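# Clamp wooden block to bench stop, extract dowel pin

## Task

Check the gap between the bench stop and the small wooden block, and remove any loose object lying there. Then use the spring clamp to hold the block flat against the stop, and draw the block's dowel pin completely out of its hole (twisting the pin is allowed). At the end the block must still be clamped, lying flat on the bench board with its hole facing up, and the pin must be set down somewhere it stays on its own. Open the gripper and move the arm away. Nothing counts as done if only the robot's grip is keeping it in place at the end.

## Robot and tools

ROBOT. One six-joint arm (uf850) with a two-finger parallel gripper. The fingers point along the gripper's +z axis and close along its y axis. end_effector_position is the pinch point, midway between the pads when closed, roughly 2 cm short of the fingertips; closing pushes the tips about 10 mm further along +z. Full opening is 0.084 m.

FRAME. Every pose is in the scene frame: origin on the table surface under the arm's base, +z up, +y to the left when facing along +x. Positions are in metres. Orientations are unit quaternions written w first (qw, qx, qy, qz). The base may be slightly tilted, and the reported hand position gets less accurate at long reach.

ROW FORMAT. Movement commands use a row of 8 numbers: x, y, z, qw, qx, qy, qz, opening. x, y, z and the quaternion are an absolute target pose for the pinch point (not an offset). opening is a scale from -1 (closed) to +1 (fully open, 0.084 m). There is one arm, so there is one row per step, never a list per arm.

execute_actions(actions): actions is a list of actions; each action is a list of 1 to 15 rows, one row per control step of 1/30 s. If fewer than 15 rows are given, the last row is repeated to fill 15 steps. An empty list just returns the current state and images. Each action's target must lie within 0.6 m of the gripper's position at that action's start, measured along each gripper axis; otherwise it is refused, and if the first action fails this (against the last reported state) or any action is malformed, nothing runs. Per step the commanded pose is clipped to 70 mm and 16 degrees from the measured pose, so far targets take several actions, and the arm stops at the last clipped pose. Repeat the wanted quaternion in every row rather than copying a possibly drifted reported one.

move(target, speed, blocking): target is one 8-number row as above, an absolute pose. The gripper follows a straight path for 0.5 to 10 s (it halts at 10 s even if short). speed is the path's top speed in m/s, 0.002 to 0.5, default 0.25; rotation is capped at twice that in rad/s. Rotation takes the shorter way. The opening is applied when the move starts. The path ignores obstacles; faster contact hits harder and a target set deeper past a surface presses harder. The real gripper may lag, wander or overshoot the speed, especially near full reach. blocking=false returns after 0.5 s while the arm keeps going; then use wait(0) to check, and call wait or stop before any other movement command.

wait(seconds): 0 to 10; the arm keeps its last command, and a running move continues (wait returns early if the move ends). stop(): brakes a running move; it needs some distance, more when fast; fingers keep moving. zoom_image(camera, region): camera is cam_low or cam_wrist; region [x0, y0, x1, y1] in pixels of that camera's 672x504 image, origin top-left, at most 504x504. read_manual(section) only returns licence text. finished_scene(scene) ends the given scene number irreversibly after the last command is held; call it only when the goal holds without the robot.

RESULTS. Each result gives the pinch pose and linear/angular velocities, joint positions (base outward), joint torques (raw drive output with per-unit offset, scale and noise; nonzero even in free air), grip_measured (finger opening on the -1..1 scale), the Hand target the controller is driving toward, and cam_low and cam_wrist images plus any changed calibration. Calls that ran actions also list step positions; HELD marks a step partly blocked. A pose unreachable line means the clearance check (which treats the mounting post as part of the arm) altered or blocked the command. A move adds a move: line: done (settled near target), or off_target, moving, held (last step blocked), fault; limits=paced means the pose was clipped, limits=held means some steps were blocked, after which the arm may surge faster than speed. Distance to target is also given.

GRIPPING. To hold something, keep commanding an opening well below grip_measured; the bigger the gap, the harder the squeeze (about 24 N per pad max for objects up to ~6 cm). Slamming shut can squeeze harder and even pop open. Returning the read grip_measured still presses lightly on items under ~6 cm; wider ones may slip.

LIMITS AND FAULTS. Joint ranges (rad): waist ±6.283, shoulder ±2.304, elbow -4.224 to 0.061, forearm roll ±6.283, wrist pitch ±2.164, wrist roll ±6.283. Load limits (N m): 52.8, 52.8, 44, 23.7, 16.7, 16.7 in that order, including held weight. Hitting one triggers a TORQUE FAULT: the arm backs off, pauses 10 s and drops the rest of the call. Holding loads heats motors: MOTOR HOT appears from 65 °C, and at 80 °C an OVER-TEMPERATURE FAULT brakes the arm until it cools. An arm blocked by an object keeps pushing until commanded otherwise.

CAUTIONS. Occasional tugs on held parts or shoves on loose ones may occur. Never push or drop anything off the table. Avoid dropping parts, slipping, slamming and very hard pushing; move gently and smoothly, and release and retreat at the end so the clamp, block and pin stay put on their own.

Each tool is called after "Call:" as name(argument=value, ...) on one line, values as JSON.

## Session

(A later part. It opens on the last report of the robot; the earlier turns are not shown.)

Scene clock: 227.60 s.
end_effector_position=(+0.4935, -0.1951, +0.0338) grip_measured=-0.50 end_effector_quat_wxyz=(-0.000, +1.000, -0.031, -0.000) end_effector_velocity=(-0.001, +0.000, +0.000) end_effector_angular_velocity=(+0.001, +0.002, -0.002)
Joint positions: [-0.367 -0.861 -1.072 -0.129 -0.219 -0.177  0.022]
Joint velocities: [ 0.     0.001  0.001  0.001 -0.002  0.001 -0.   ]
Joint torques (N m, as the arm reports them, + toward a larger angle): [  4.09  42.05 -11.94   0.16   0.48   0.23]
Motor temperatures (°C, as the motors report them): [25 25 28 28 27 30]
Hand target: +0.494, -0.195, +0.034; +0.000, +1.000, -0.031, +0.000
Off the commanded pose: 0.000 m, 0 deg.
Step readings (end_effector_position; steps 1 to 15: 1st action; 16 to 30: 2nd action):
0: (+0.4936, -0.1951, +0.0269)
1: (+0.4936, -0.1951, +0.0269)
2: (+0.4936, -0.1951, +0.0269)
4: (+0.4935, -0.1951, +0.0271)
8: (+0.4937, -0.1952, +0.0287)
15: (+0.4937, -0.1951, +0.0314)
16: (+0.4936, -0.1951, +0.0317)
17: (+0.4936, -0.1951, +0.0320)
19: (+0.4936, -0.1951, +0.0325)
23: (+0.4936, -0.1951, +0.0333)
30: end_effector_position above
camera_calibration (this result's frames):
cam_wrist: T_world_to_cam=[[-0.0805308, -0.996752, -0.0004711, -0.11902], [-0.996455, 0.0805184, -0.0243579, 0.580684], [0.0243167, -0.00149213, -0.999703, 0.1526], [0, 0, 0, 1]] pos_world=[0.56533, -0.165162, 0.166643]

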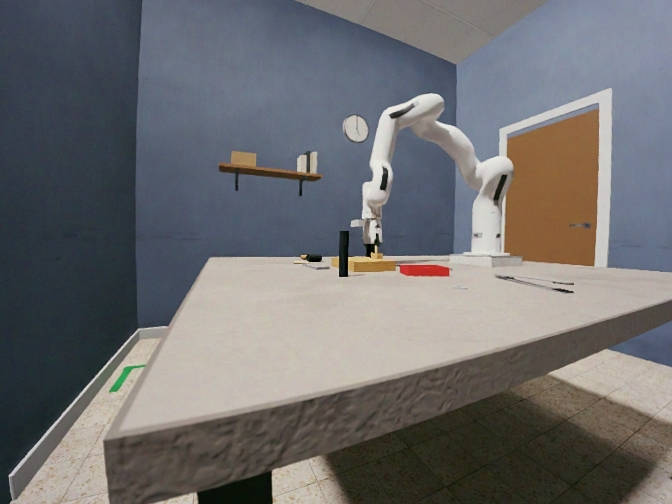

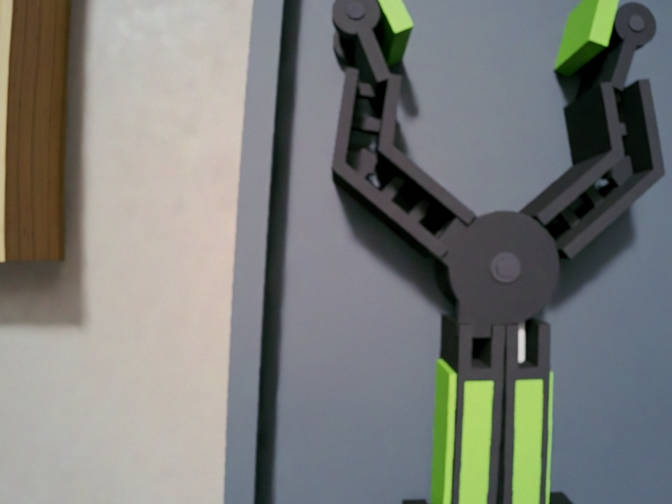

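Call:
move(target=[0.4936,-0.1951,0.122,0,0.9995,-0.0305,0,-0.7], speed=0.2)

Call:
move(target=[0.5802,-0.1215,0.122,0,0.7254,0.6884,0,-0.7], speed=0.4)

Scene clock: 236.93 s.
end_effector_position=(+0.4931, -0.1949, +0.1219) grip_measured=-0.50 end_effector_quat_wxyz=(-0.000, +1.000, -0.031, -0.000) end_effector_velocity=(+0.001, +0.000, +0.002) end_effector_angular_velocity=(-0.000, -0.001, -0.000)
Joint positions: [-0.362 -0.674 -1.029 -0.079 -0.361 -0.224  0.022]
Joint velocities: [ 0.     0.004  0.     0.001 -0.003 -0.    -0.   ]
Joint torques (N m, as the arm reports them, + toward a larger angle): [  4.58  40.8  -15.13   0.34   0.64   0.28]
Motor temperatures (°C, as the motors report them): [25 25 28 28 27 30]
Hand target: +0.493, -0.195, +0.122; -0.000, +1.000, -0.031, -0.000
Off the commanded pose: 0.001 m, 0 deg.
move: done
camera_calibration (this result's frames):
cam_wrist: T_world_to_cam=[[-0.0805274, -0.996752, -0.000496752, -0.118843], [-0.996459, 0.0805158, -0.0242057, 0.582414], [0.0241671, -0.00145423, -0.999707, 0.240727], [0, 0, 0, 1]] pos_world=[0.564964, -0.165, 0.254695]

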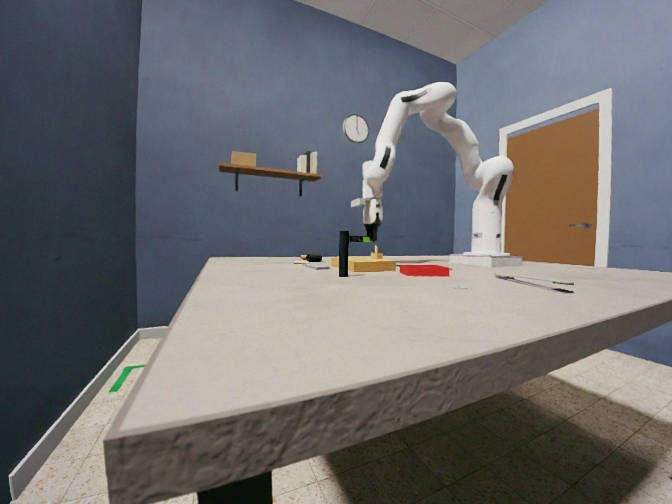

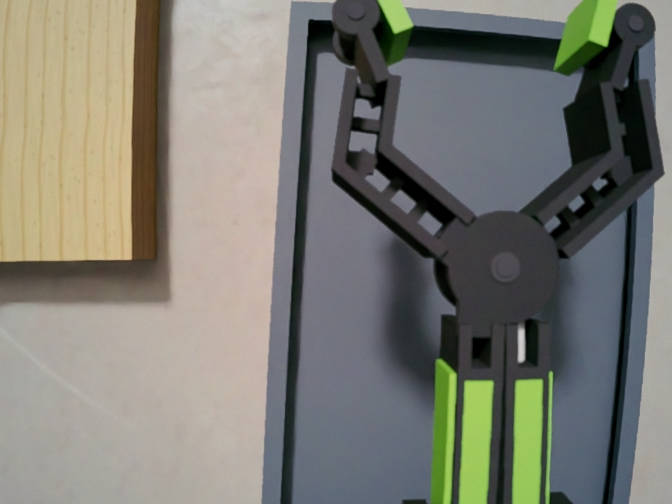

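Scene clock: 239.53 s.
end_effector_position=(+0.5802, -0.1212, +0.1223) grip_measured=-0.50 end_effector_quat_wxyz=(+0.000, +0.726, +0.688, +0.000) end_effector_velocity=(+0.000, +0.000, -0.000) end_effector_angular_velocity=(+0.008, +0.002, +0.013)
Joint positions: [-0.194 -0.79  -1.235 -0.061 -0.455 -1.654  0.022]
Joint velocities: [-0.002 -0.002 -0.003  0.018 -0.004 -0.031 -0.   ]
Joint torques (N m, as the arm reports them, + toward a larger angle): [  6.74  44.09 -17.31   0.28   0.42   0.42]
Motor temperatures (°C, as the motors report them): [25 25 28 28 27 30]
Hand target: +0.580, -0.121, +0.122; -0.000, +0.725, +0.688, +0.000
Off the commanded pose: 0.000 m, 0 deg.
move: done
camera_calibration (this result's frames):
cam_wrist: T_world_to_cam=[[0.997332, -0.0730047, -0.0000730535, -0.551843], [-0.072985, -0.997039, -0.0242214, -0.00314538], [0.00169544, 0.0241621, -0.999707, 0.255336], [0, 0, 0, 1]] pos_world=[0.549708, -0.0495926, 0.255145]

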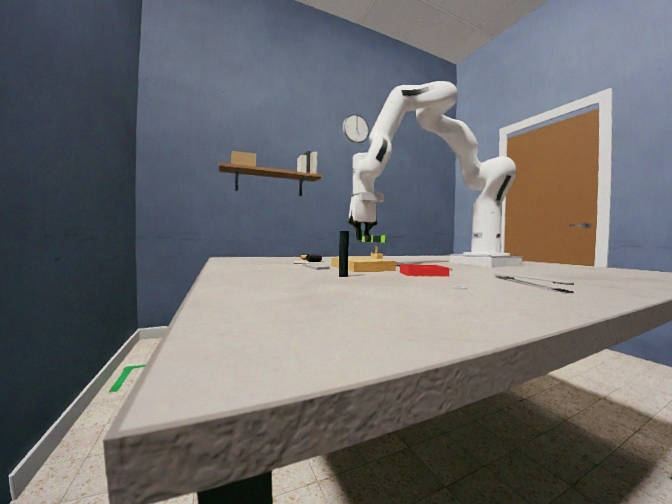

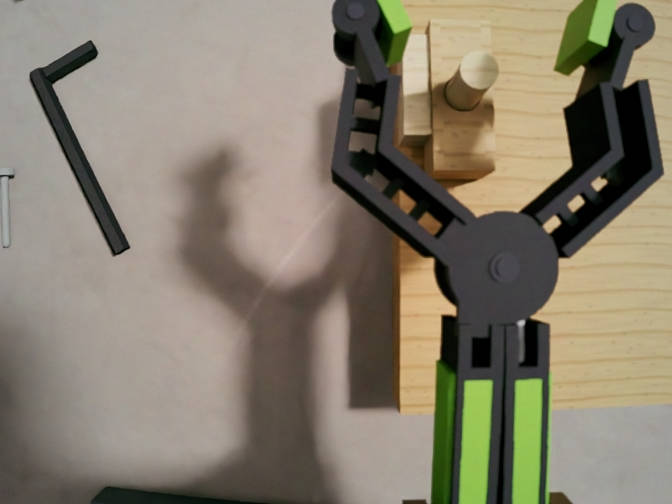

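Call:
move(target=[0.5791,-0.1228,0.074,0,0.7254,0.6884,0,-0.7], speed=0.08)

Scene clock: 263.60 s.
end_effector_position=(+0.5794, -0.1229, +0.0742) grip_measured=-0.50 end_effector_quat_wxyz=(+0.000, +0.725, +0.688, +0.000) end_effector_velocity=(-0.000, +0.000, -0.002) end_effector_angular_velocity=(+0.000, +0.001, -0.000)
Joint positions: [-0.2   -0.879 -1.251 -0.071 -0.383 -1.649  0.022]
Joint velocities: [-0.    -0.004 -0.001 -0.001  0.002  0.001  0.   ]
Joint torques (N m, as the arm reports them, + toward a larger angle): [  4.18  47.08 -14.56   0.98   0.3    0.31]
Motor temperatures (°C, as the motors report them): [25 25 28 28 27 30]
Hand target: +0.579, -0.123, +0.074; -0.000, +0.725, +0.688, +0.000
Off the commanded pose: 0.000 m, 0 deg.
move: done
camera_calibration (this result's frames):
cam_wrist: T_world_to_cam=[[0.997418, -0.0718184, -0.000207873, -0.551063], [-0.0718019, -0.997117, -0.0245224, -0.00665519], [0.00155388, 0.024474, -0.999699, 0.20738], [0, 0, 0, 1]] pos_world=[0.548839, -0.0512878, 0.207039]

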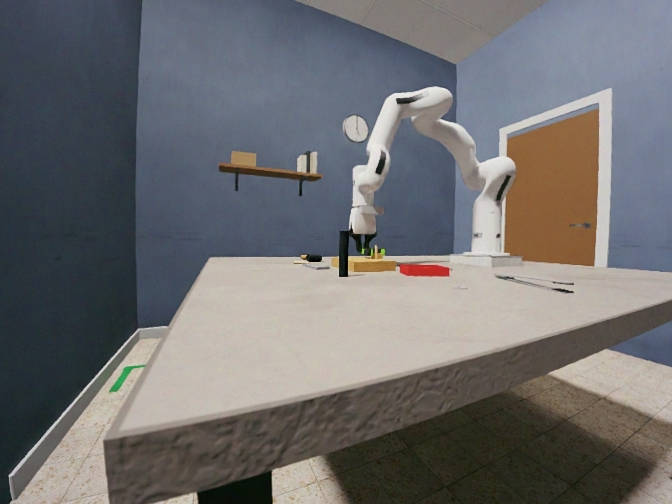

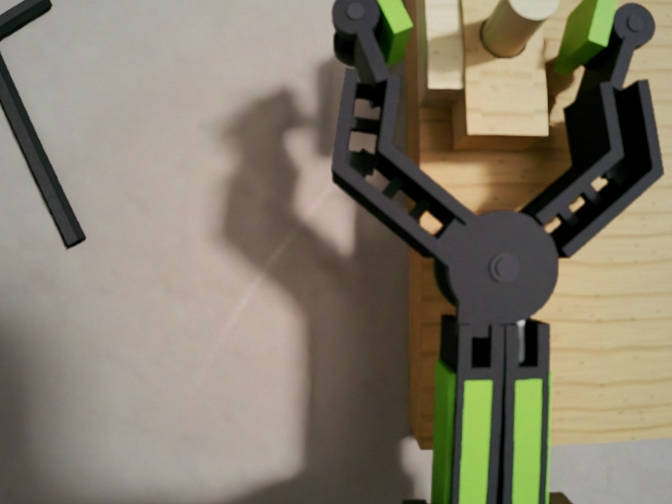

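Call:
execute_actions(actions=[[[0.5791,-0.1228,0.0733,0,0.7254,0.6884,0,-0.7],[0.5791,-0.1228,0.0723,0,0.7254,0.6884,0,-0.7],[0.5791,-0.1228,0.0712,0,0.7254,0.6884,0,-0.7],[0.5791,-0.1228,0.0701,0,0.7254,0.6884,0,-0.7],[0.5791,-0.1228,0.069,0,0.7254,0.6884,0,-0.7],[0.5791,-0.1228,0.068,0,0.7254,0.6884,0,-0.7],[0.5791,-0.1228,0.067,0,0.7254,0.6884,0,-0.7],[0.5791,-0.1228,0.0661,0,0.7254,0.6884,0,-0.7],[0.5791,-0.1228,0.0653,0,0.7254,0.6884,0,-0.7],[0.5791,-0.1228,0.0646,0,0.7254,0.6884,0,-0.7],[0.5791,-0.1228,0.064,0,0.7254,0.6884,0,-0.7],[0.5791,-0.1228,0.0635,0,0.7254,0.6884,0,-0.7]]])

Call:
wait(seconds=0.3)

Call:
zoom_image(camera="cam_low", region=[330, 225, 410, 280])

Scene clock: 281.53 s.
end_effector_position=(+0.5790, -0.1228, +0.0646) grip_measured=-0.50 end_effector_quat_wxyz=(-0.000, +0.725, +0.688, -0.000) end_effector_velocity=(+0.000, -0.000, -0.012) end_effector_angular_velocity=(-0.000, -0.001, -0.001)
Joint positions: [-0.2   -0.897 -1.255 -0.074 -0.369 -1.647  0.022]
Joint velocities: [-0.    -0.023 -0.007 -0.003  0.016  0.004 -0.   ]
Joint torques (N m, as the arm reports them, + toward a larger angle): [  4.14  47.05 -15.95   0.96   0.44   0.43]
Motor temperatures (°C, as the motors report them): [25 25 28 28 27 30]
Hand target: +0.579, -0.123, +0.063; -0.000, +0.725, +0.688, +0.000
Off the commanded pose: 0.001 m, 0 deg.
Step readings (end_effector_position):
0: (+0.5793, -0.1228, +0.0739)
1: (+0.5793, -0.1228, +0.0739)
2: (+0.5793, -0.1228, +0.0738)
4: (+0.5793, -0.1228, +0.0731)
8: (+0.5791, -0.1228, +0.0699)
15: end_effector_position above
camera_calibration (this result's frames):
cam_wrist: T_world_to_cam=[[0.997417, -0.0718286, -0.000637064, -0.550661], [-0.0718226, -0.997115, -0.0245584, -0.00683864], [0.00112877, 0.0245408, -0.999698, 0.198011], [0, 0, 0, 1]] pos_world=[0.548524, -0.0512315, 0.197433]

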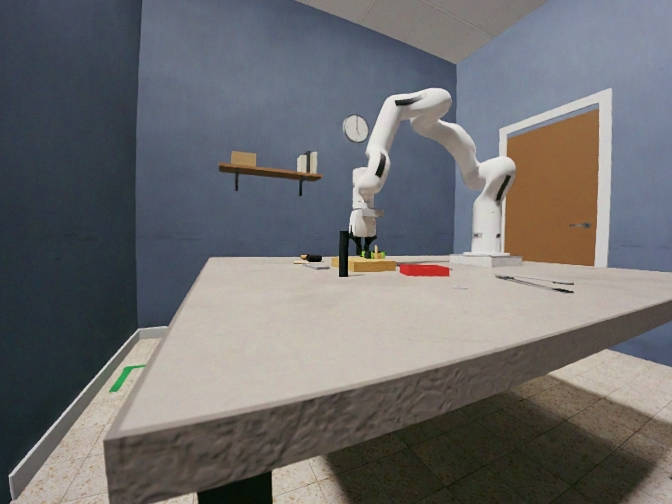

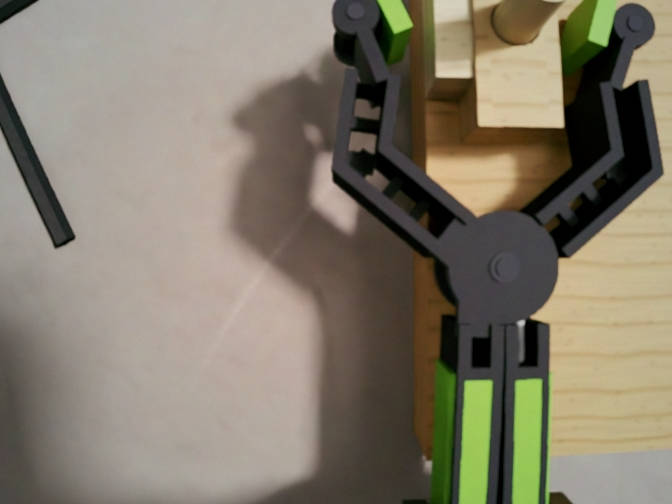

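Scene clock: 281.83 s.
end_effector_position=(+0.5792, -0.1228, +0.0636) grip_measured=-0.50 end_effector_quat_wxyz=(+0.000, +0.725, +0.688, +0.000) end_effector_velocity=(+0.000, +0.000, -0.001) end_effector_angular_velocity=(-0.000, -0.000, -0.001)
Joint positions: [-0.2   -0.899 -1.256 -0.074 -0.367 -1.646  0.022]
Joint velocities: [ 0.    -0.001 -0.    -0.     0.002  0.001 -0.   ]
Joint torques (N m, as the arm reports them, + toward a larger angle): [  7.53  46.5  -15.51   0.82   0.63   0.36]
Motor temperatures (°C, as the motors report them): [25 25 28 28 27 30]
Hand target: +0.579, -0.123, +0.063; -0.000, +0.725, +0.688, +0.000
Off the commanded pose: 0.000 m, 0 deg.
wait: 0.30 s; at rest by 0.17 s
camera_calibration (this result's frames):
cam_wrist: T_world_to_cam=[[0.997416, -0.0718428, -0.000355547, -0.550817], [-0.0718299, -0.997116, -0.0245181, -0.00687927], [0.00140693, 0.0244803, -0.999699, 0.19684], [0, 0, 0, 1]] pos_world=[0.548623, -0.0512504, 0.196416]

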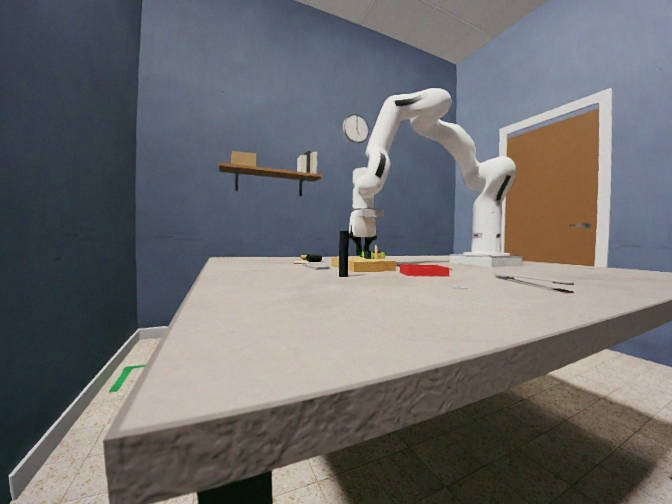

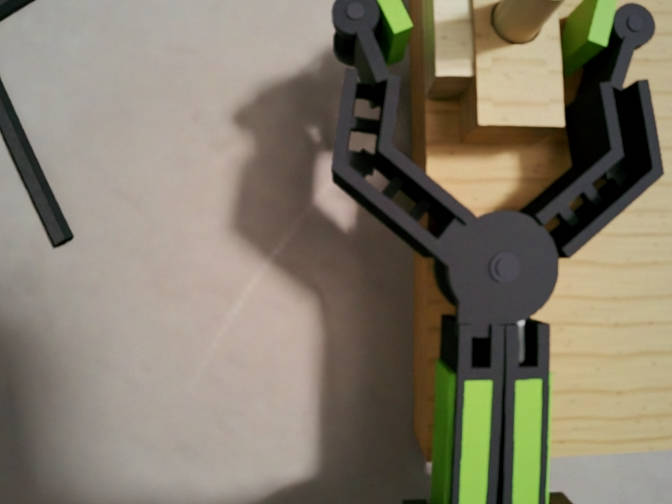

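Region (330, 225, 410, 280) of cam_low's 672x504 image, scaled by 6.300, with more detail than that image has; it fills the top 346 rows of this view, and the rest is white.

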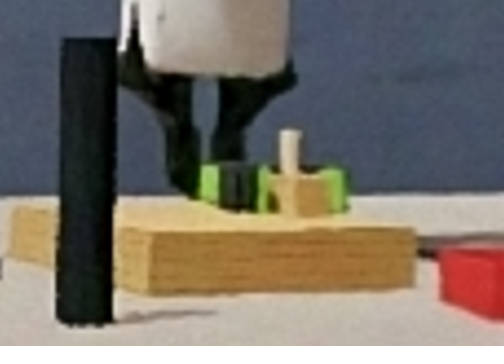

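Call:
execute_actions(actions=[[[0.5791,-0.1228,0.0634,0,0.7254,0.6884,0,-0.58],[0.5791,-0.1228,0.0633,0,0.7254,0.6884,0,-0.52],[0.5791,-0.1228,0.0633,0,0.7254,0.6884,0,-0.49],[0.5791,-0.1228,0.0632,0,0.7254,0.6884,0,-0.46],[0.5791,-0.1228,0.0632,0,0.7254,0.6884,0,-0.43],[0.5791,-0.1228,0.0631,0,0.7254,0.6884,0,-0.40],[0.5791,-0.1228,0.0631,0,0.7254,0.6884,0,-0.37],[0.5791,-0.1228,0.063,0,0.7254,0.6884,0,-0.34],[0.5791,-0.1227,0.063,0,0.7254,0.6884,0,-0.31],[0.5791,-0.1226,0.0629,0,0.7254,0.6884,0,-0.29],[0.5791,-0.1224,0.0628,0,0.7254,0.6884,0,-0.27],[0.5791,-0.1222,0.0628,0,0.7254,0.6884,0,-0.25],[0.5791,-0.1220,0.0627,0,0.7254,0.6884,0,-0.23],[0.5791,-0.1218,0.0626,0,0.7254,0.6884,0,-0.21],[0.5792,-0.1216,0.0626,0,0.7254,0.6884,0,-0.19]],[[0.5792,-0.1215,0.0625,0,0.7254,0.6884,0,-0.17],[0.5792,-0.1214,0.0625,0,0.7254,0.6884,0,-0.15],[0.5792,-0.1213,0.0624,0,0.7254,0.6884,0,-0.13],[0.5792,-0.1213,0.0624,0,0.7254,0.6884,0,-0.11],[0.5792,-0.1213,0.0624,0,0.7254,0.6884,0,-0.09],[0.5792,-0.1213,0.0624,0,0.7254,0.6884,0,-0.07],[0.5792,-0.1213,0.0624,0,0.7254,0.6884,0,-0.05],[0.5792,-0.1213,0.0624,0,0.7254,0.6884,0,-0.03],[0.5792,-0.1213,0.0624,0,0.7254,0.6884,0,-0.01],[0.5792,-0.1213,0.0624,0,0.7254,0.6884,0,0.02],[0.5792,-0.1213,0.0624,0,0.7254,0.6884,0,0.06],[0.5792,-0.1213,0.0624,0,0.7254,0.6884,0,0.12],[0.5792,-0.1213,0.0624,0,0.7254,0.6884,0,0.18],[0.5792,-0.1213,0.0624,0,0.7254,0.6884,0,0.24],[0.5792,-0.1213,0.0624,0,0.7254,0.6884,0,0.3]]])

Scene clock: 300.40 s.
end_effector_position=(+0.5792, -0.1213, +0.0624) grip_measured=+0.20 end_effector_quat_wxyz=(+0.000, +0.725, +0.688, +0.000) end_effector_velocity=(-0.000, +0.000, -0.000) end_effector_angular_velocity=(+0.000, +0.000, -0.000)
Joint positions: [-0.198 -0.901 -1.256 -0.074 -0.365 -1.643  0.053]
Joint velocities: [ 0.    -0.     0.     0.001 -0.    -0.001  0.073]
Joint torques (N m, as the arm reports them, + toward a larger angle): [  4.1   46.01 -14.59   0.64   0.48   0.28]
Motor temperatures (°C, as the motors report them): [25 25 28 28 27 30]
Hand target: +0.579, -0.121, +0.062; -0.000, +0.725, +0.688, +0.000
Off the commanded pose: 0.000 m, 0 deg.
Step readings (end_effector_position; steps 1 to 15: 1st action; 16 to 30: 2nd action):
0: (+0.5791, -0.1228, +0.0635)
1: (+0.5791, -0.1228, +0.0635)
2: (+0.5791, -0.1228, +0.0635)
4: (+0.5791, -0.1228, +0.0634)
8: (+0.5791, -0.1228, +0.0633)
15: (+0.5791, -0.1223, +0.0628)
16: (+0.5791, -0.1221, +0.0628)
17: (+0.5791, -0.1220, +0.0627)
19: (+0.5792, -0.1217, +0.0626)
23: (+0.5791, -0.1214, +0.0624)
30: end_effector_position above
camera_calibration (this result's frames):
cam_wrist: T_world_to_cam=[[0.997417, -0.0718273, -0.000392533, -0.550743], [-0.0718154, -0.997117, -0.0245137, -0.00542844], [0.00136935, 0.0244786, -0.999699, 0.195658], [0, 0, 0, 1]] pos_world=[0.548663, -0.0497606, 0.19525]

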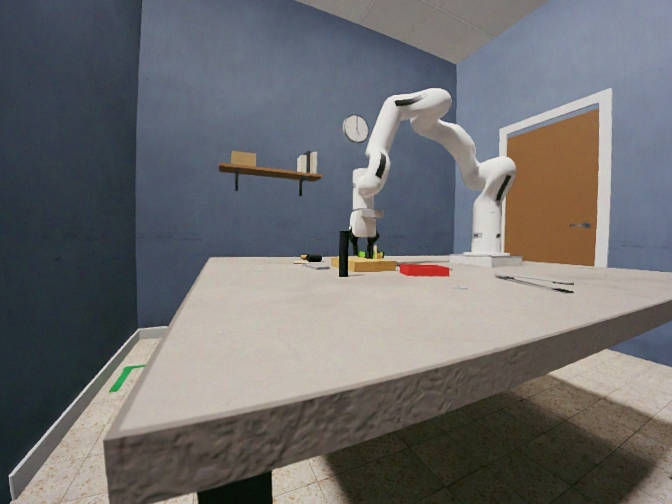

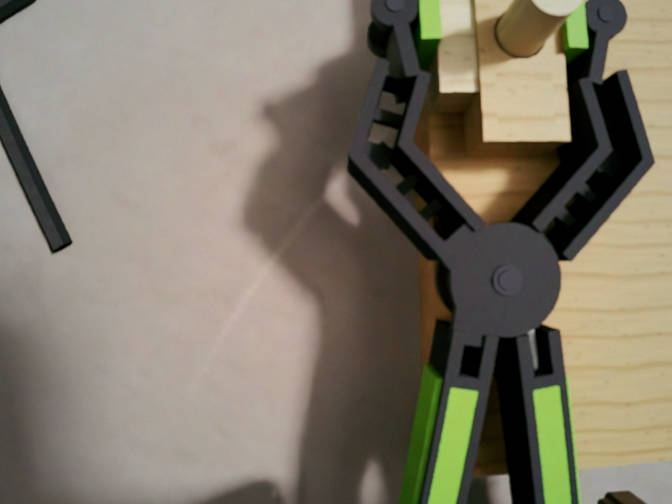

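Call:
execute_actions(actions=[[[0.5792,-0.1213,0.064,0,0.7254,0.6884,0,0.3],[0.5792,-0.1213,0.067,0,0.7254,0.6884,0,0.3],[0.5792,-0.1213,0.071,0,0.7254,0.6884,0,0.3],[0.5792,-0.1213,0.076,0,0.7254,0.6884,0,0.3],[0.5792,-0.1213,0.082,0,0.7254,0.6884,0,0.3],[0.5792,-0.1213,0.088,0,0.7254,0.6884,0,0.3],[0.5793,-0.1205,0.094,0,0.7254,0.6884,0,0.3],[0.5796,-0.118,0.099,0,0.7254,0.6884,0,0.3],[0.580,-0.114,0.104,0,0.7254,0.6884,0,0.3],[0.5807,-0.109,0.108,0,0.7254,0.6884,0,0.3],[0.5815,-0.103,0.111,0,0.7254,0.6884,0,0.25],[0.5823,-0.096,0.113,0,0.7254,0.6884,0,0.2],[0.5832,-0.089,0.114,0,0.7254,0.6884,0,0.15],[0.5841,-0.082,0.115,0,0.7254,0.6884,0,0.1],[0.585,-0.075,0.115,0,0.7254,0.6884,0,0.05]],[[0.5859,-0.069,0.115,0,0.7254,0.6884,0,0.0],[0.5867,-0.064,0.115,0,0.7254,0.6884,0,-0.05],[0.5874,-0.059,0.115,0,0.7254,0.6884,0,-0.1],[0.588,-0.055,0.115,0,0.7254,0.6884,0,-0.15],[0.5885,-0.052,0.115,0,0.7254,0.6884,0,-0.2],[0.5888,-0.050,0.115,0,0.7254,0.6884,0,-0.25],[0.589,-0.049,0.115,0,0.7254,0.6884,0,-0.3],[0.589,-0.049,0.115,0,0.7254,0.6884,0,-0.35],[0.589,-0.049,0.115,0,0.7254,0.6884,0,-0.4]]])

Call:
wait(seconds=0.3)

Scene clock: 318.83 s.
end_effector_position=(+0.5888, -0.0499, +0.1149) grip_measured=-0.42 end_effector_quat_wxyz=(-0.000, +0.725, +0.688, +0.000) end_effector_velocity=(+0.002, +0.009, +0.001) end_effector_angular_velocity=(-0.003, +0.000, -0.004)
Joint positions: [-0.075 -0.805 -1.235 -0.057 -0.443 -1.538  0.026]
Joint velocities: [ 0.017 -0.001 -0.005 -0.006 -0.005  0.027 -0.002]
Joint torques (N m, as the arm reports them, + toward a larger angle): [  5.19  44.44 -15.98   0.88   0.33   0.3 ]
Motor temperatures (°C, as the motors report them): [25 25 28 28 27 30]
Hand target: +0.589, -0.049, +0.115; -0.000, +0.725, +0.688, +0.000
Off the commanded pose: 0.001 m, 0 deg.
Step readings (end_effector_position; steps 1 to 15: 1st action; 16 to 30: 2nd action):
0: (+0.5792, -0.1213, +0.0624)
1: (+0.5792, -0.1213, +0.0624)
2: (+0.5791, -0.1213, +0.0626)
4: (+0.5789, -0.1212, +0.0647)
8: (+0.5791, -0.1212, +0.0777)
15: (+0.5822, -0.1014, +0.1067)
16: (+0.5827, -0.0957, +0.1089)
17: (+0.5833, -0.0897, +0.1105)
19: (+0.5846, -0.0778, +0.1125)
23: (+0.5870, -0.0591, +0.1141)
30: end_effector_position above
camera_calibration (this result's frames):
cam_wrist: T_world_to_cam=[[0.997415, -0.0718556, -0.000454612, -0.55511], [-0.0718442, -0.997096, -0.0252421, 0.0678719], [0.00136049, 0.0252095, -0.999681, 0.246394], [0, 0, 0, 1]] pos_world=[0.558216, 0.0215756, 0.247776]

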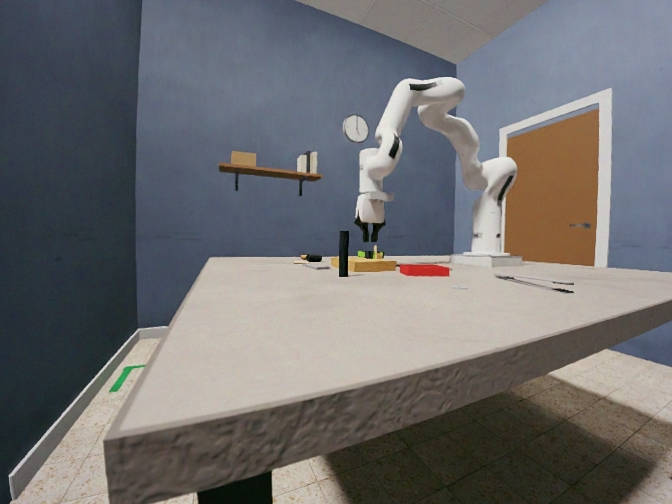

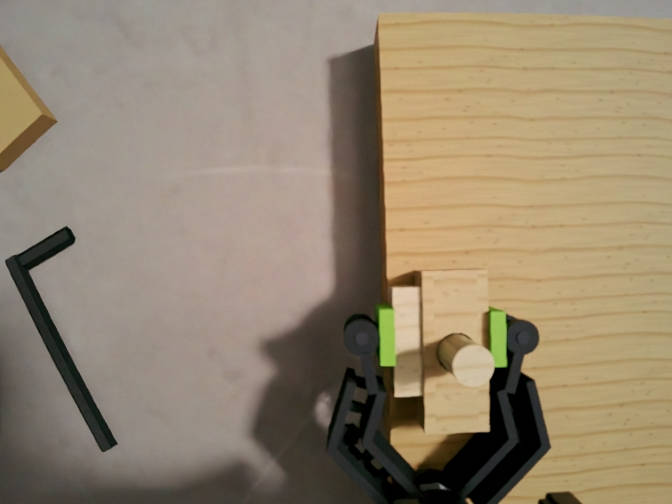

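Scene clock: 319.13 s.
end_effector_position=(+0.5890, -0.0489, +0.1150) grip_measured=-0.42 end_effector_quat_wxyz=(-0.000, +0.725, +0.688, +0.000) end_effector_velocity=(+0.000, +0.001, +0.000) end_effector_angular_velocity=(+0.000, -0.000, +0.000)
Joint positions: [-0.073 -0.806 -1.235 -0.058 -0.443 -1.536  0.026]
Joint velocities: [ 0.001  0.    -0.     0.001 -0.     0.    -0.   ]
Joint torques (N m, as the arm reports them, + toward a larger angle): [  4.89  42.92 -16.26   1.06   0.3    0.22]
Motor temperatures (°C, as the motors report them): [25 25 28 28 27 30]
Hand target: +0.589, -0.049, +0.115; -0.000, +0.725, +0.688, +0.000
Off the commanded pose: 0.000 m, 0 deg.
wait: 0.30 s; at rest by 0.17 s
camera_calibration (this result's frames):
cam_wrist: T_world_to_cam=[[0.997411, -0.0719173, -0.000371253, -0.55529], [-0.0719042, -0.9971, -0.024919, 0.0688758], [0.00142193, 0.0248812, -0.999689, 0.246446], [0, 0, 0, 1]] pos_world=[0.558454, 0.0226093, 0.24788]

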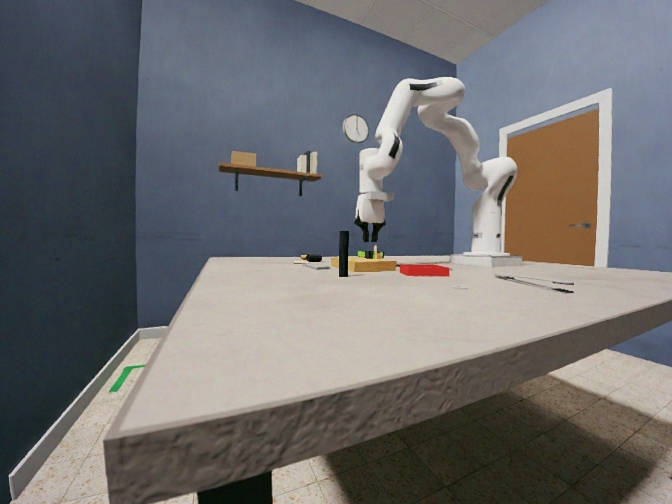

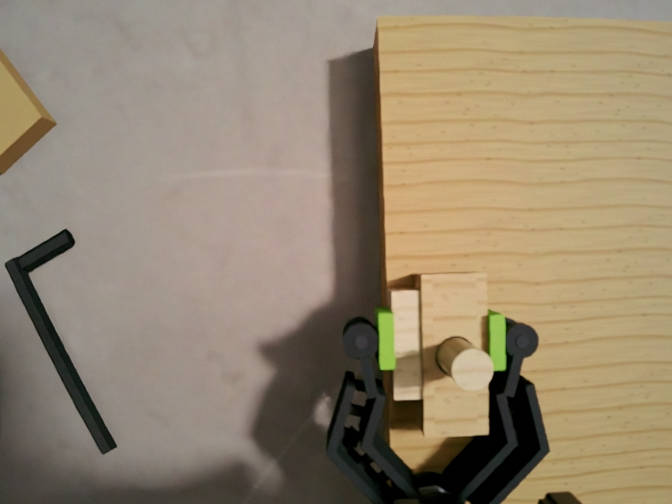

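Call:
execute_actions(actions=[[[0.5891,-0.047,0.115,0,0.7254,0.6884,0,-0.4],[0.5893,-0.043,0.115,0,0.7254,0.6884,0,-0.4],[0.5896,-0.038,0.115,0,0.7254,0.6884,0,-0.4],[0.5899,-0.032,0.115,0,0.7254,0.6884,0,-0.4],[0.5902,-0.026,0.114,0,0.7254,0.6884,0,-0.4],[0.5905,-0.020,0.113,0,0.7254,0.6884,0,-0.4],[0.5908,-0.015,0.111,0,0.7254,0.6884,0,-0.4],[0.5910,-0.011,0.108,0,0.7254,0.6884,0,-0.4],[0.5912,-0.008,0.105,0,0.7254,0.6884,0,-0.4],[0.5913,-0.0063,0.102,0,0.7254,0.6884,0,-0.4],[0.5913,-0.0055,0.099,0,0.7254,0.6884,0,-0.4],[0.5913,-0.0055,0.096,0,0.7254,0.6884,0,-0.4],[0.5913,-0.0055,0.093,0,0.7254,0.6884,0,-0.4],[0.5913,-0.0055,0.090,0,0.7254,0.6884,0,-0.4],[0.5913,-0.0055,0.088,0,0.7254,0.6884,0,-0.4]],[[0.5913,-0.0055,0.0865,0,0.7254,0.6884,0,-0.42],[0.5913,-0.0055,0.0855,0,0.7254,0.6884,0,-0.45],[0.5913,-0.0055,0.085,0,0.7254,0.6884,0,-0.48],[0.5913,-0.0055,0.085,0,0.7254,0.6884,0,-0.51],[0.5913,-0.0055,0.085,0,0.7254,0.6884,0,-0.54],[0.5913,-0.0055,0.085,0,0.7254,0.6884,0,-0.57],[0.5913,-0.0055,0.085,0,0.7254,0.6884,0,-0.6],[0.5913,-0.0055,0.085,0,0.7254,0.6884,0,-0.63]]])

Call:
zoom_image(camera="cam_low", region=[345, 225, 405, 270])

Scene clock: 347.10 s.
end_effector_position=(+0.5914, -0.0055, +0.0852) grip_measured=-0.65 end_effector_quat_wxyz=(+0.000, +0.725, +0.688, +0.000) end_effector_velocity=(-0.000, +0.001, -0.002) end_effector_angular_velocity=(-0.000, +0.001, +0.002)
Joint positions: [-0.001 -0.865 -1.249 -0.062 -0.4   -1.459  0.015]
Joint velocities: [ 0.001 -0.003 -0.001 -0.001  0.001  0.001 -0.001]
Joint torques (N m, as the arm reports them, + toward a larger angle): [  4.6   44.04 -15.09   0.6    0.43   0.34]
Motor temperatures (°C, as the motors report them): [25 25 28 28 27 30]
Hand target: +0.591, -0.005, +0.085; -0.000, +0.725, +0.688, +0.000
Off the commanded pose: 0.000 m, 0 deg.
Step readings (end_effector_position; steps 1 to 15: 1st action; 16 to 30: 2nd action):
0: (+0.5890, -0.0488, +0.1150)
1: (+0.5890, -0.0488, +0.1150)
2: (+0.5890, -0.0485, +0.1150)
4: (+0.5892, -0.0458, +0.1150)
8: (+0.5899, -0.0309, +0.1140)
15: (+0.5907, -0.0086, +0.0992)
16: (+0.5907, -0.0077, +0.0965)
17: (+0.5907, -0.0071, +0.0939)
19: (+0.5908, -0.0064, +0.0899)
23: (+0.5912, -0.0058, +0.0863)
30: end_effector_position above
camera_calibration (this result's frames):
cam_wrist: T_world_to_cam=[[0.997413, -0.07189, -0.000248822, -0.554616], [-0.0718744, -0.997111, -0.0245783, 0.111501], [0.00151883, 0.0245325, -0.999698, 0.215498], [0, 0, 0, 1]] pos_world=[0.560868, 0.0660205, 0.218036]

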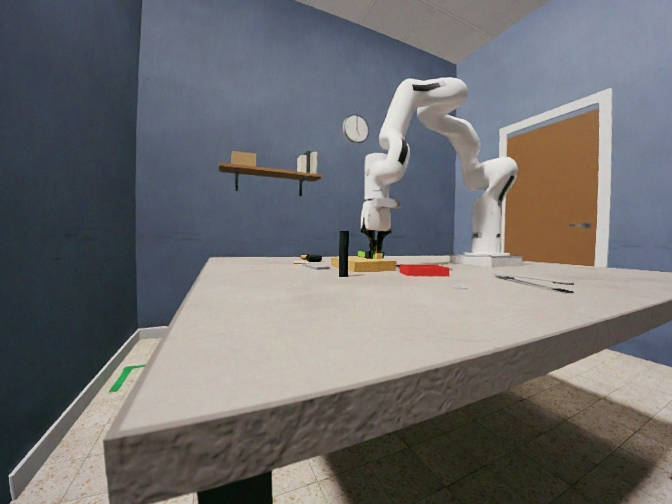

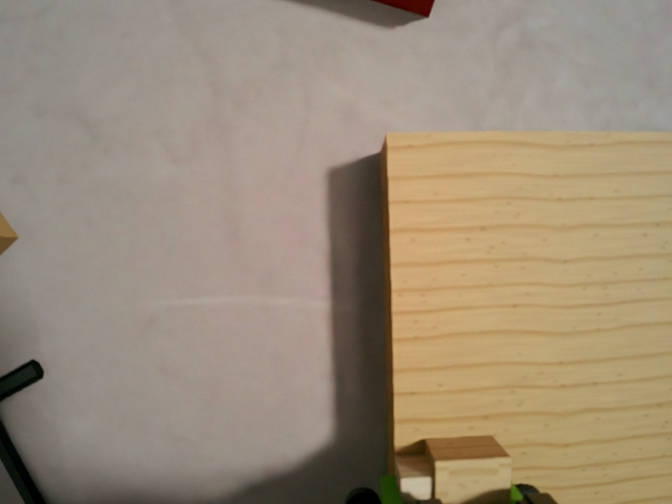

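Region (345, 225, 405, 270) of cam_low's 672x504 image, scaled by 8.400, with more detail than that image has; it fills the top 378 rows of this view, and the rest is white.

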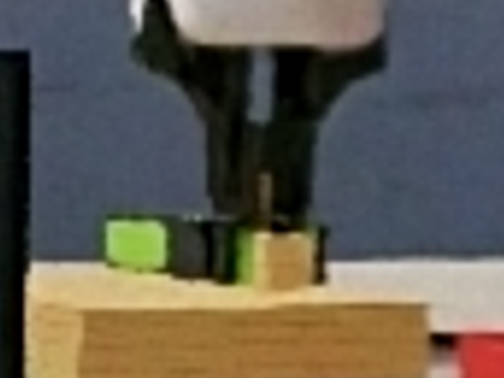

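Call:
execute_actions(actions=[[[0.5913,-0.0055,0.085,0,0.7254,0.6884,0,-0.66],[0.5913,-0.0055,0.085,0,0.7254,0.6884,0,-0.69],[0.5913,-0.0055,0.085,0,0.7254,0.6884,0,-0.72],[0.5913,-0.0055,0.085,0,0.7254,0.6884,0,-0.74],[0.5913,-0.0055,0.085,0,0.7254,0.6884,0,-0.76],[0.5913,-0.0055,0.085,0,0.7254,0.6884,0,-0.78],[0.5913,-0.0055,0.085,0,0.7254,0.6884,0,-0.81],[0.5913,-0.0055,0.085,0,0.7254,0.6884,0,-0.85],[0.5913,-0.0055,0.085,0,0.7254,0.6884,0,-0.9],[0.5913,-0.0055,0.085,0,0.7254,0.6884,0,-0.95],[0.5913,-0.0055,0.085,0,0.7254,0.6884,0,-1]]])

Call:
move(target=[0.5913,-0.0055,0.0868,0,0.9170,0.3987,0,-1], speed=0.5)

Call:
zoom_image(camera="cam_low", region=[345, 225, 405, 270])

Scene clock: 363.77 s.
end_effector_position=(+0.5913, -0.0055, +0.0850) grip_measured=-0.79 end_effector_quat_wxyz=(+0.000, +0.725, +0.688, +0.000) end_effector_velocity=(-0.000, -0.000, +0.000) end_effector_angular_velocity=(-0.000, +0.000, +0.001)
Joint positions: [-0.001 -0.865 -1.249 -0.062 -0.4   -1.459  0.009]
Joint velocities: [-0.     0.     0.    -0.001 -0.    -0.001 -0.   ]
Joint torques (N m, as the arm reports them, + toward a larger angle): [  2.41  44.47 -14.61   0.1    0.22   0.14]
Motor temperatures (°C, as the motors report them): [25 25 28 28 27 30]
Hand target: +0.591, -0.005, +0.085; +0.000, +0.725, +0.688, +0.000
Off the commanded pose: 0.000 m, 0 deg.
Step readings (end_effector_position):
0: (+0.5914, -0.0055, +0.0850)
1: (+0.5914, -0.0055, +0.0850)
2: (+0.5914, -0.0055, +0.0850)
4: (+0.5913, -0.0055, +0.0850)
8: (+0.5914, -0.0055, +0.0850)
15: end_effector_position above
camera_calibration (this result's frames):
cam_wrist: T_world_to_cam=[[0.997416, -0.0718473, -0.000291853, -0.554527], [-0.0718329, -0.997115, -0.0245273, 0.111499], [0.00147121, 0.0244849, -0.999699, 0.215345], [0, 0, 0, 1]] pos_world=[0.560787, 0.0660635, 0.217853]

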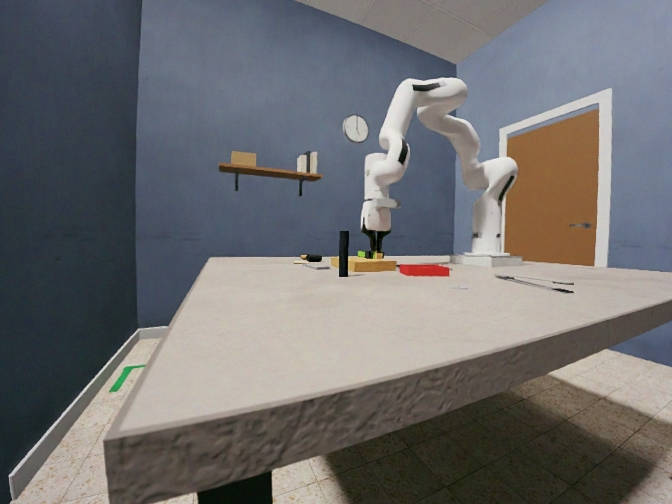

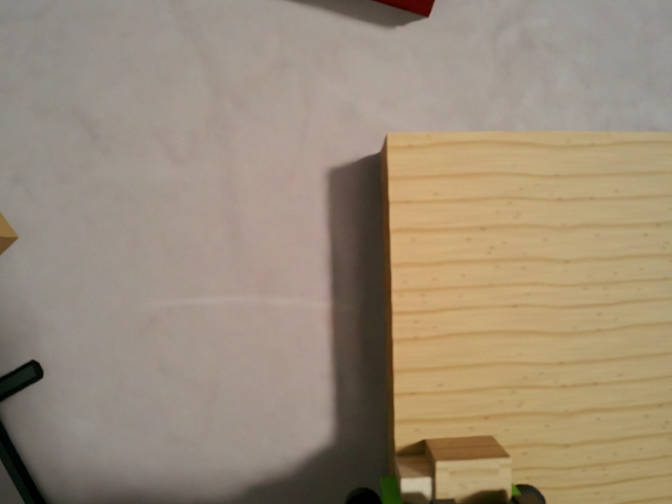

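Scene clock: 365.17 s.
end_effector_position=(+0.5913, -0.0055, +0.0868) grip_measured=-0.79 end_effector_quat_wxyz=(-0.000, +0.917, +0.399, +0.000) end_effector_velocity=(+0.000, -0.000, +0.000) end_effector_angular_velocity=(-0.009, +0.001, -0.009)
Joint positions: [-0.001 -0.861 -1.248 -0.059 -0.402 -0.765  0.009]
Joint velocities: [ 0.004 -0.    -0.001 -0.023 -0.002  0.035 -0.   ]
Joint torques (N m, as the arm reports them, + toward a larger angle): [  6.35  47.06 -16.51   1.45   0.39   0.46]
Motor temperatures (°C, as the motors report them): [25 25 28 28 27 30]
Hand target: +0.591, -0.006, +0.087; -0.000, +0.917, +0.399, +0.000
Off the commanded pose: 0.000 m, 0 deg.
move: done
camera_calibration (this result's frames):
cam_wrist: T_world_to_cam=[[0.718357, -0.695674, -0.00105692, -0.392852], [-0.695469, -0.718107, -0.0253803, 0.481909], [0.0168974, 0.0189672, -0.999677, 0.207989], [0, 0, 0, 1]] pos_world=[0.613847, 0.0688202, 0.219737]

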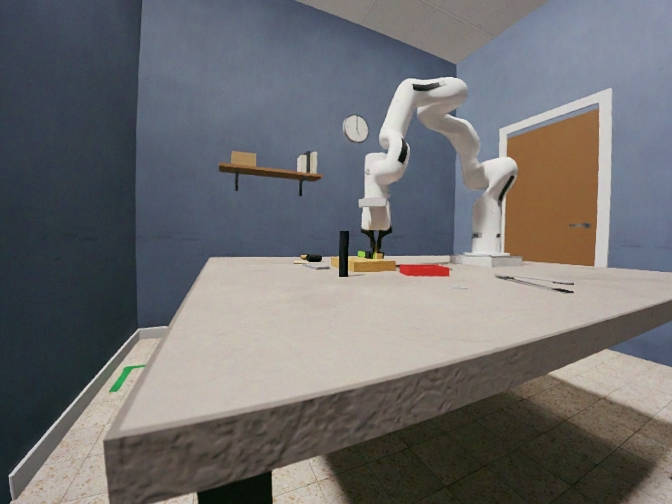

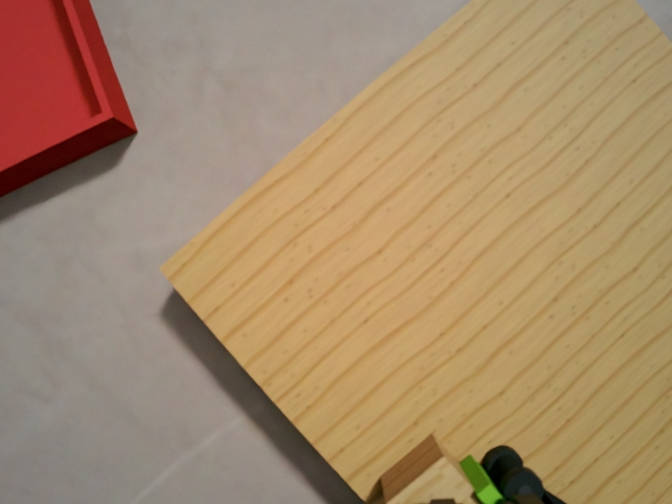

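Region (345, 225, 405, 270) of cam_low's 672x504 image, scaled by 8.400, with more detail than that image has; it fills the top 378 rows of this view, and the rest is white.

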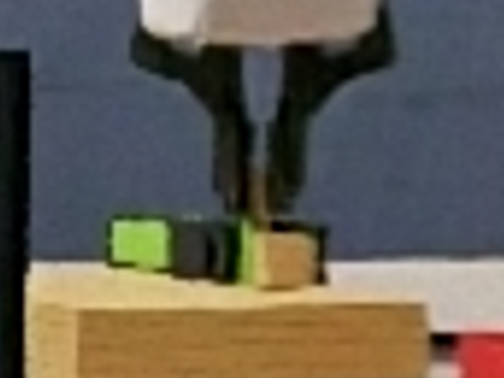

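Call:
zoom_image(camera="cam_low", region=[362, 240, 392, 264])

Call:
move(target=[0.5913,-0.0055,0.0890,0,0.4462,0.8949,0,-1], speed=0.5)

Call:
zoom_image(camera="cam_low", region=[362, 240, 392, 264])

Region (362, 240, 392, 264) of cam_low's 672x504 image, scaled by 16.800, with more detail than that image has; it fills the top 403 rows of this view, and the rest is white.

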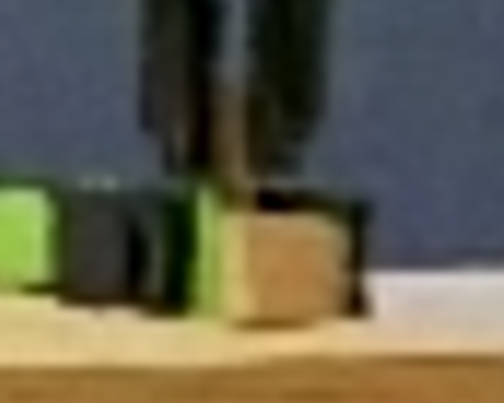

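Scene clock: 376.90 s.
end_effector_position=(+0.5914, -0.0055, +0.0891) grip_measured=-0.79 end_effector_quat_wxyz=(+0.001, +0.447, +0.895, -0.000) end_effector_velocity=(-0.000, +0.000, -0.000) end_effector_angular_velocity=(+0.012, +0.005, +0.010)
Joint positions: [-0.    -0.857 -1.247 -0.065 -0.405 -2.153  0.009]
Joint velocities: [-0.005 -0.002 -0.003  0.032 -0.006 -0.045 -0.   ]
Joint torques (N m, as the arm reports them, + toward a larger angle): [  4.16  48.77 -15.41   1.17   0.34   0.25]
Motor temperatures (°C, as the motors report them): [25 25 28 28 27 30]
Hand target: +0.591, -0.005, +0.089; +0.000, +0.446, +0.895, -0.000
Off the commanded pose: 0.000 m, 0 deg.
move: done
camera_calibration (this result's frames):
cam_wrist: T_world_to_cam=[[0.810779, 0.585352, -0.000656748, -0.440561], [0.585186, -0.810574, -0.0229783, -0.276061], [-0.0139828, 0.018246, -0.999736, 0.228495], [0, 0, 0, 1]] pos_world=[0.521939, 0.0299469, 0.221802]

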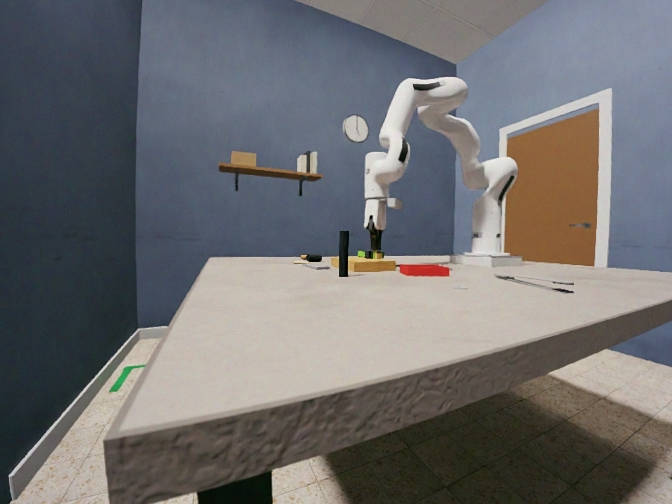

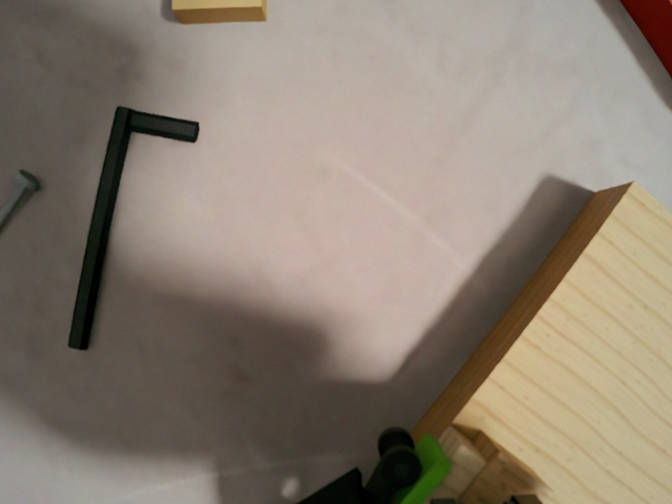

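Region (362, 240, 392, 264) of cam_low's 672x504 image, scaled by 16.800, with more detail than that image has; it fills the top 403 rows of this view, and the rest is white.

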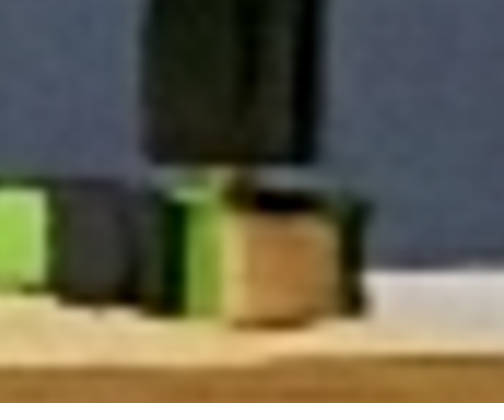

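Call:
zoom_image(camera="cam_wrist", region=[340, 400, 580, 504])

Region (340, 400, 580, 504) of cam_wrist's 672x504 image, scaled by 2.100, with more detail than that image has; it fills the top 218 rows of this view, and the rest is white.

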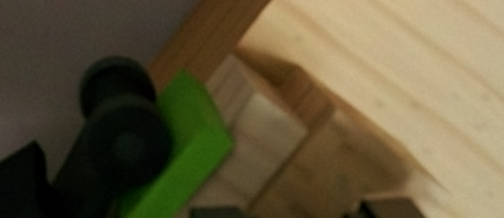

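Call:
move(target=[0.5913,-0.0055,0.0922,0,0.9170,0.3987,0,-1], speed=0.5)

Call:
zoom_image(camera="cam_low", region=[362, 240, 392, 264])

Scene clock: 392.03 s.
end_effector_position=(+0.5914, -0.0055, +0.0922) grip_measured=-0.79 end_effector_quat_wxyz=(-0.001, +0.917, +0.399, +0.000) end_effector_velocity=(-0.000, +0.000, -0.000) end_effector_angular_velocity=(-0.012, +0.002, -0.008)
Joint positions: [-0.001 -0.851 -1.246 -0.057 -0.41  -0.766  0.009]
Joint velocities: [ 0.005 -0.001 -0.001 -0.029 -0.003  0.04   0.   ]
Joint torques (N m, as the arm reports them, + toward a larger angle): [  3.18  46.61 -15.86   0.83   0.3    0.52]
Motor temperatures (°C, as the motors report them): [25 25 28 28 27 30]
Hand target: +0.591, -0.006, +0.092; -0.000, +0.917, +0.399, +0.000
Off the commanded pose: 0.000 m, 0 deg.
move: done
camera_calibration (this result's frames):
cam_wrist: T_world_to_cam=[[0.718406, -0.695623, -0.00110124, -0.392905], [-0.695413, -0.718149, -0.0257394, 0.482079], [0.0171141, 0.0192572, -0.999668, 0.21329], [0, 0, 0, 1]] pos_world=[0.613859, 0.0687834, 0.225195]

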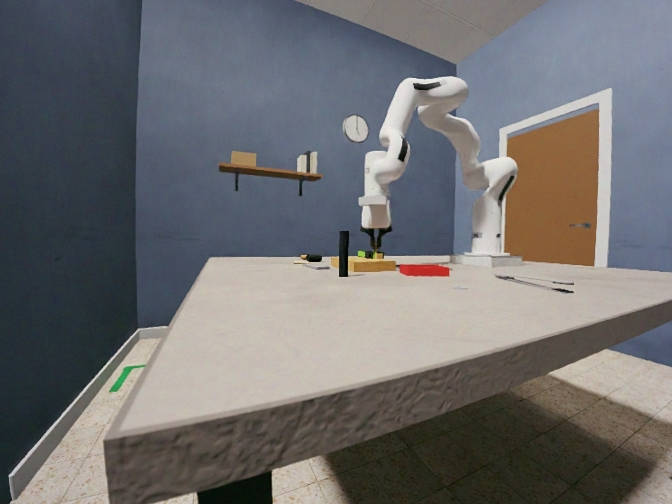

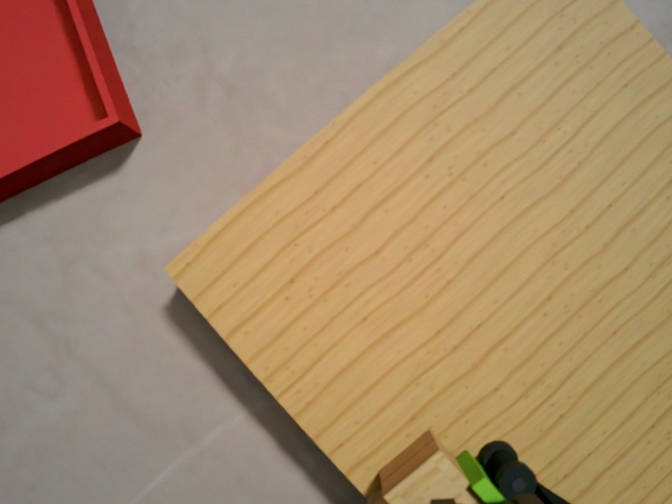

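Region (362, 240, 392, 264) of cam_low's 672x504 image, scaled by 16.800, with more detail than that image has; it fills the top 403 rows of this view, and the rest is white.

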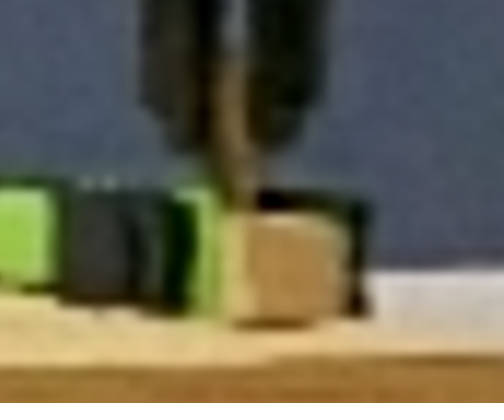

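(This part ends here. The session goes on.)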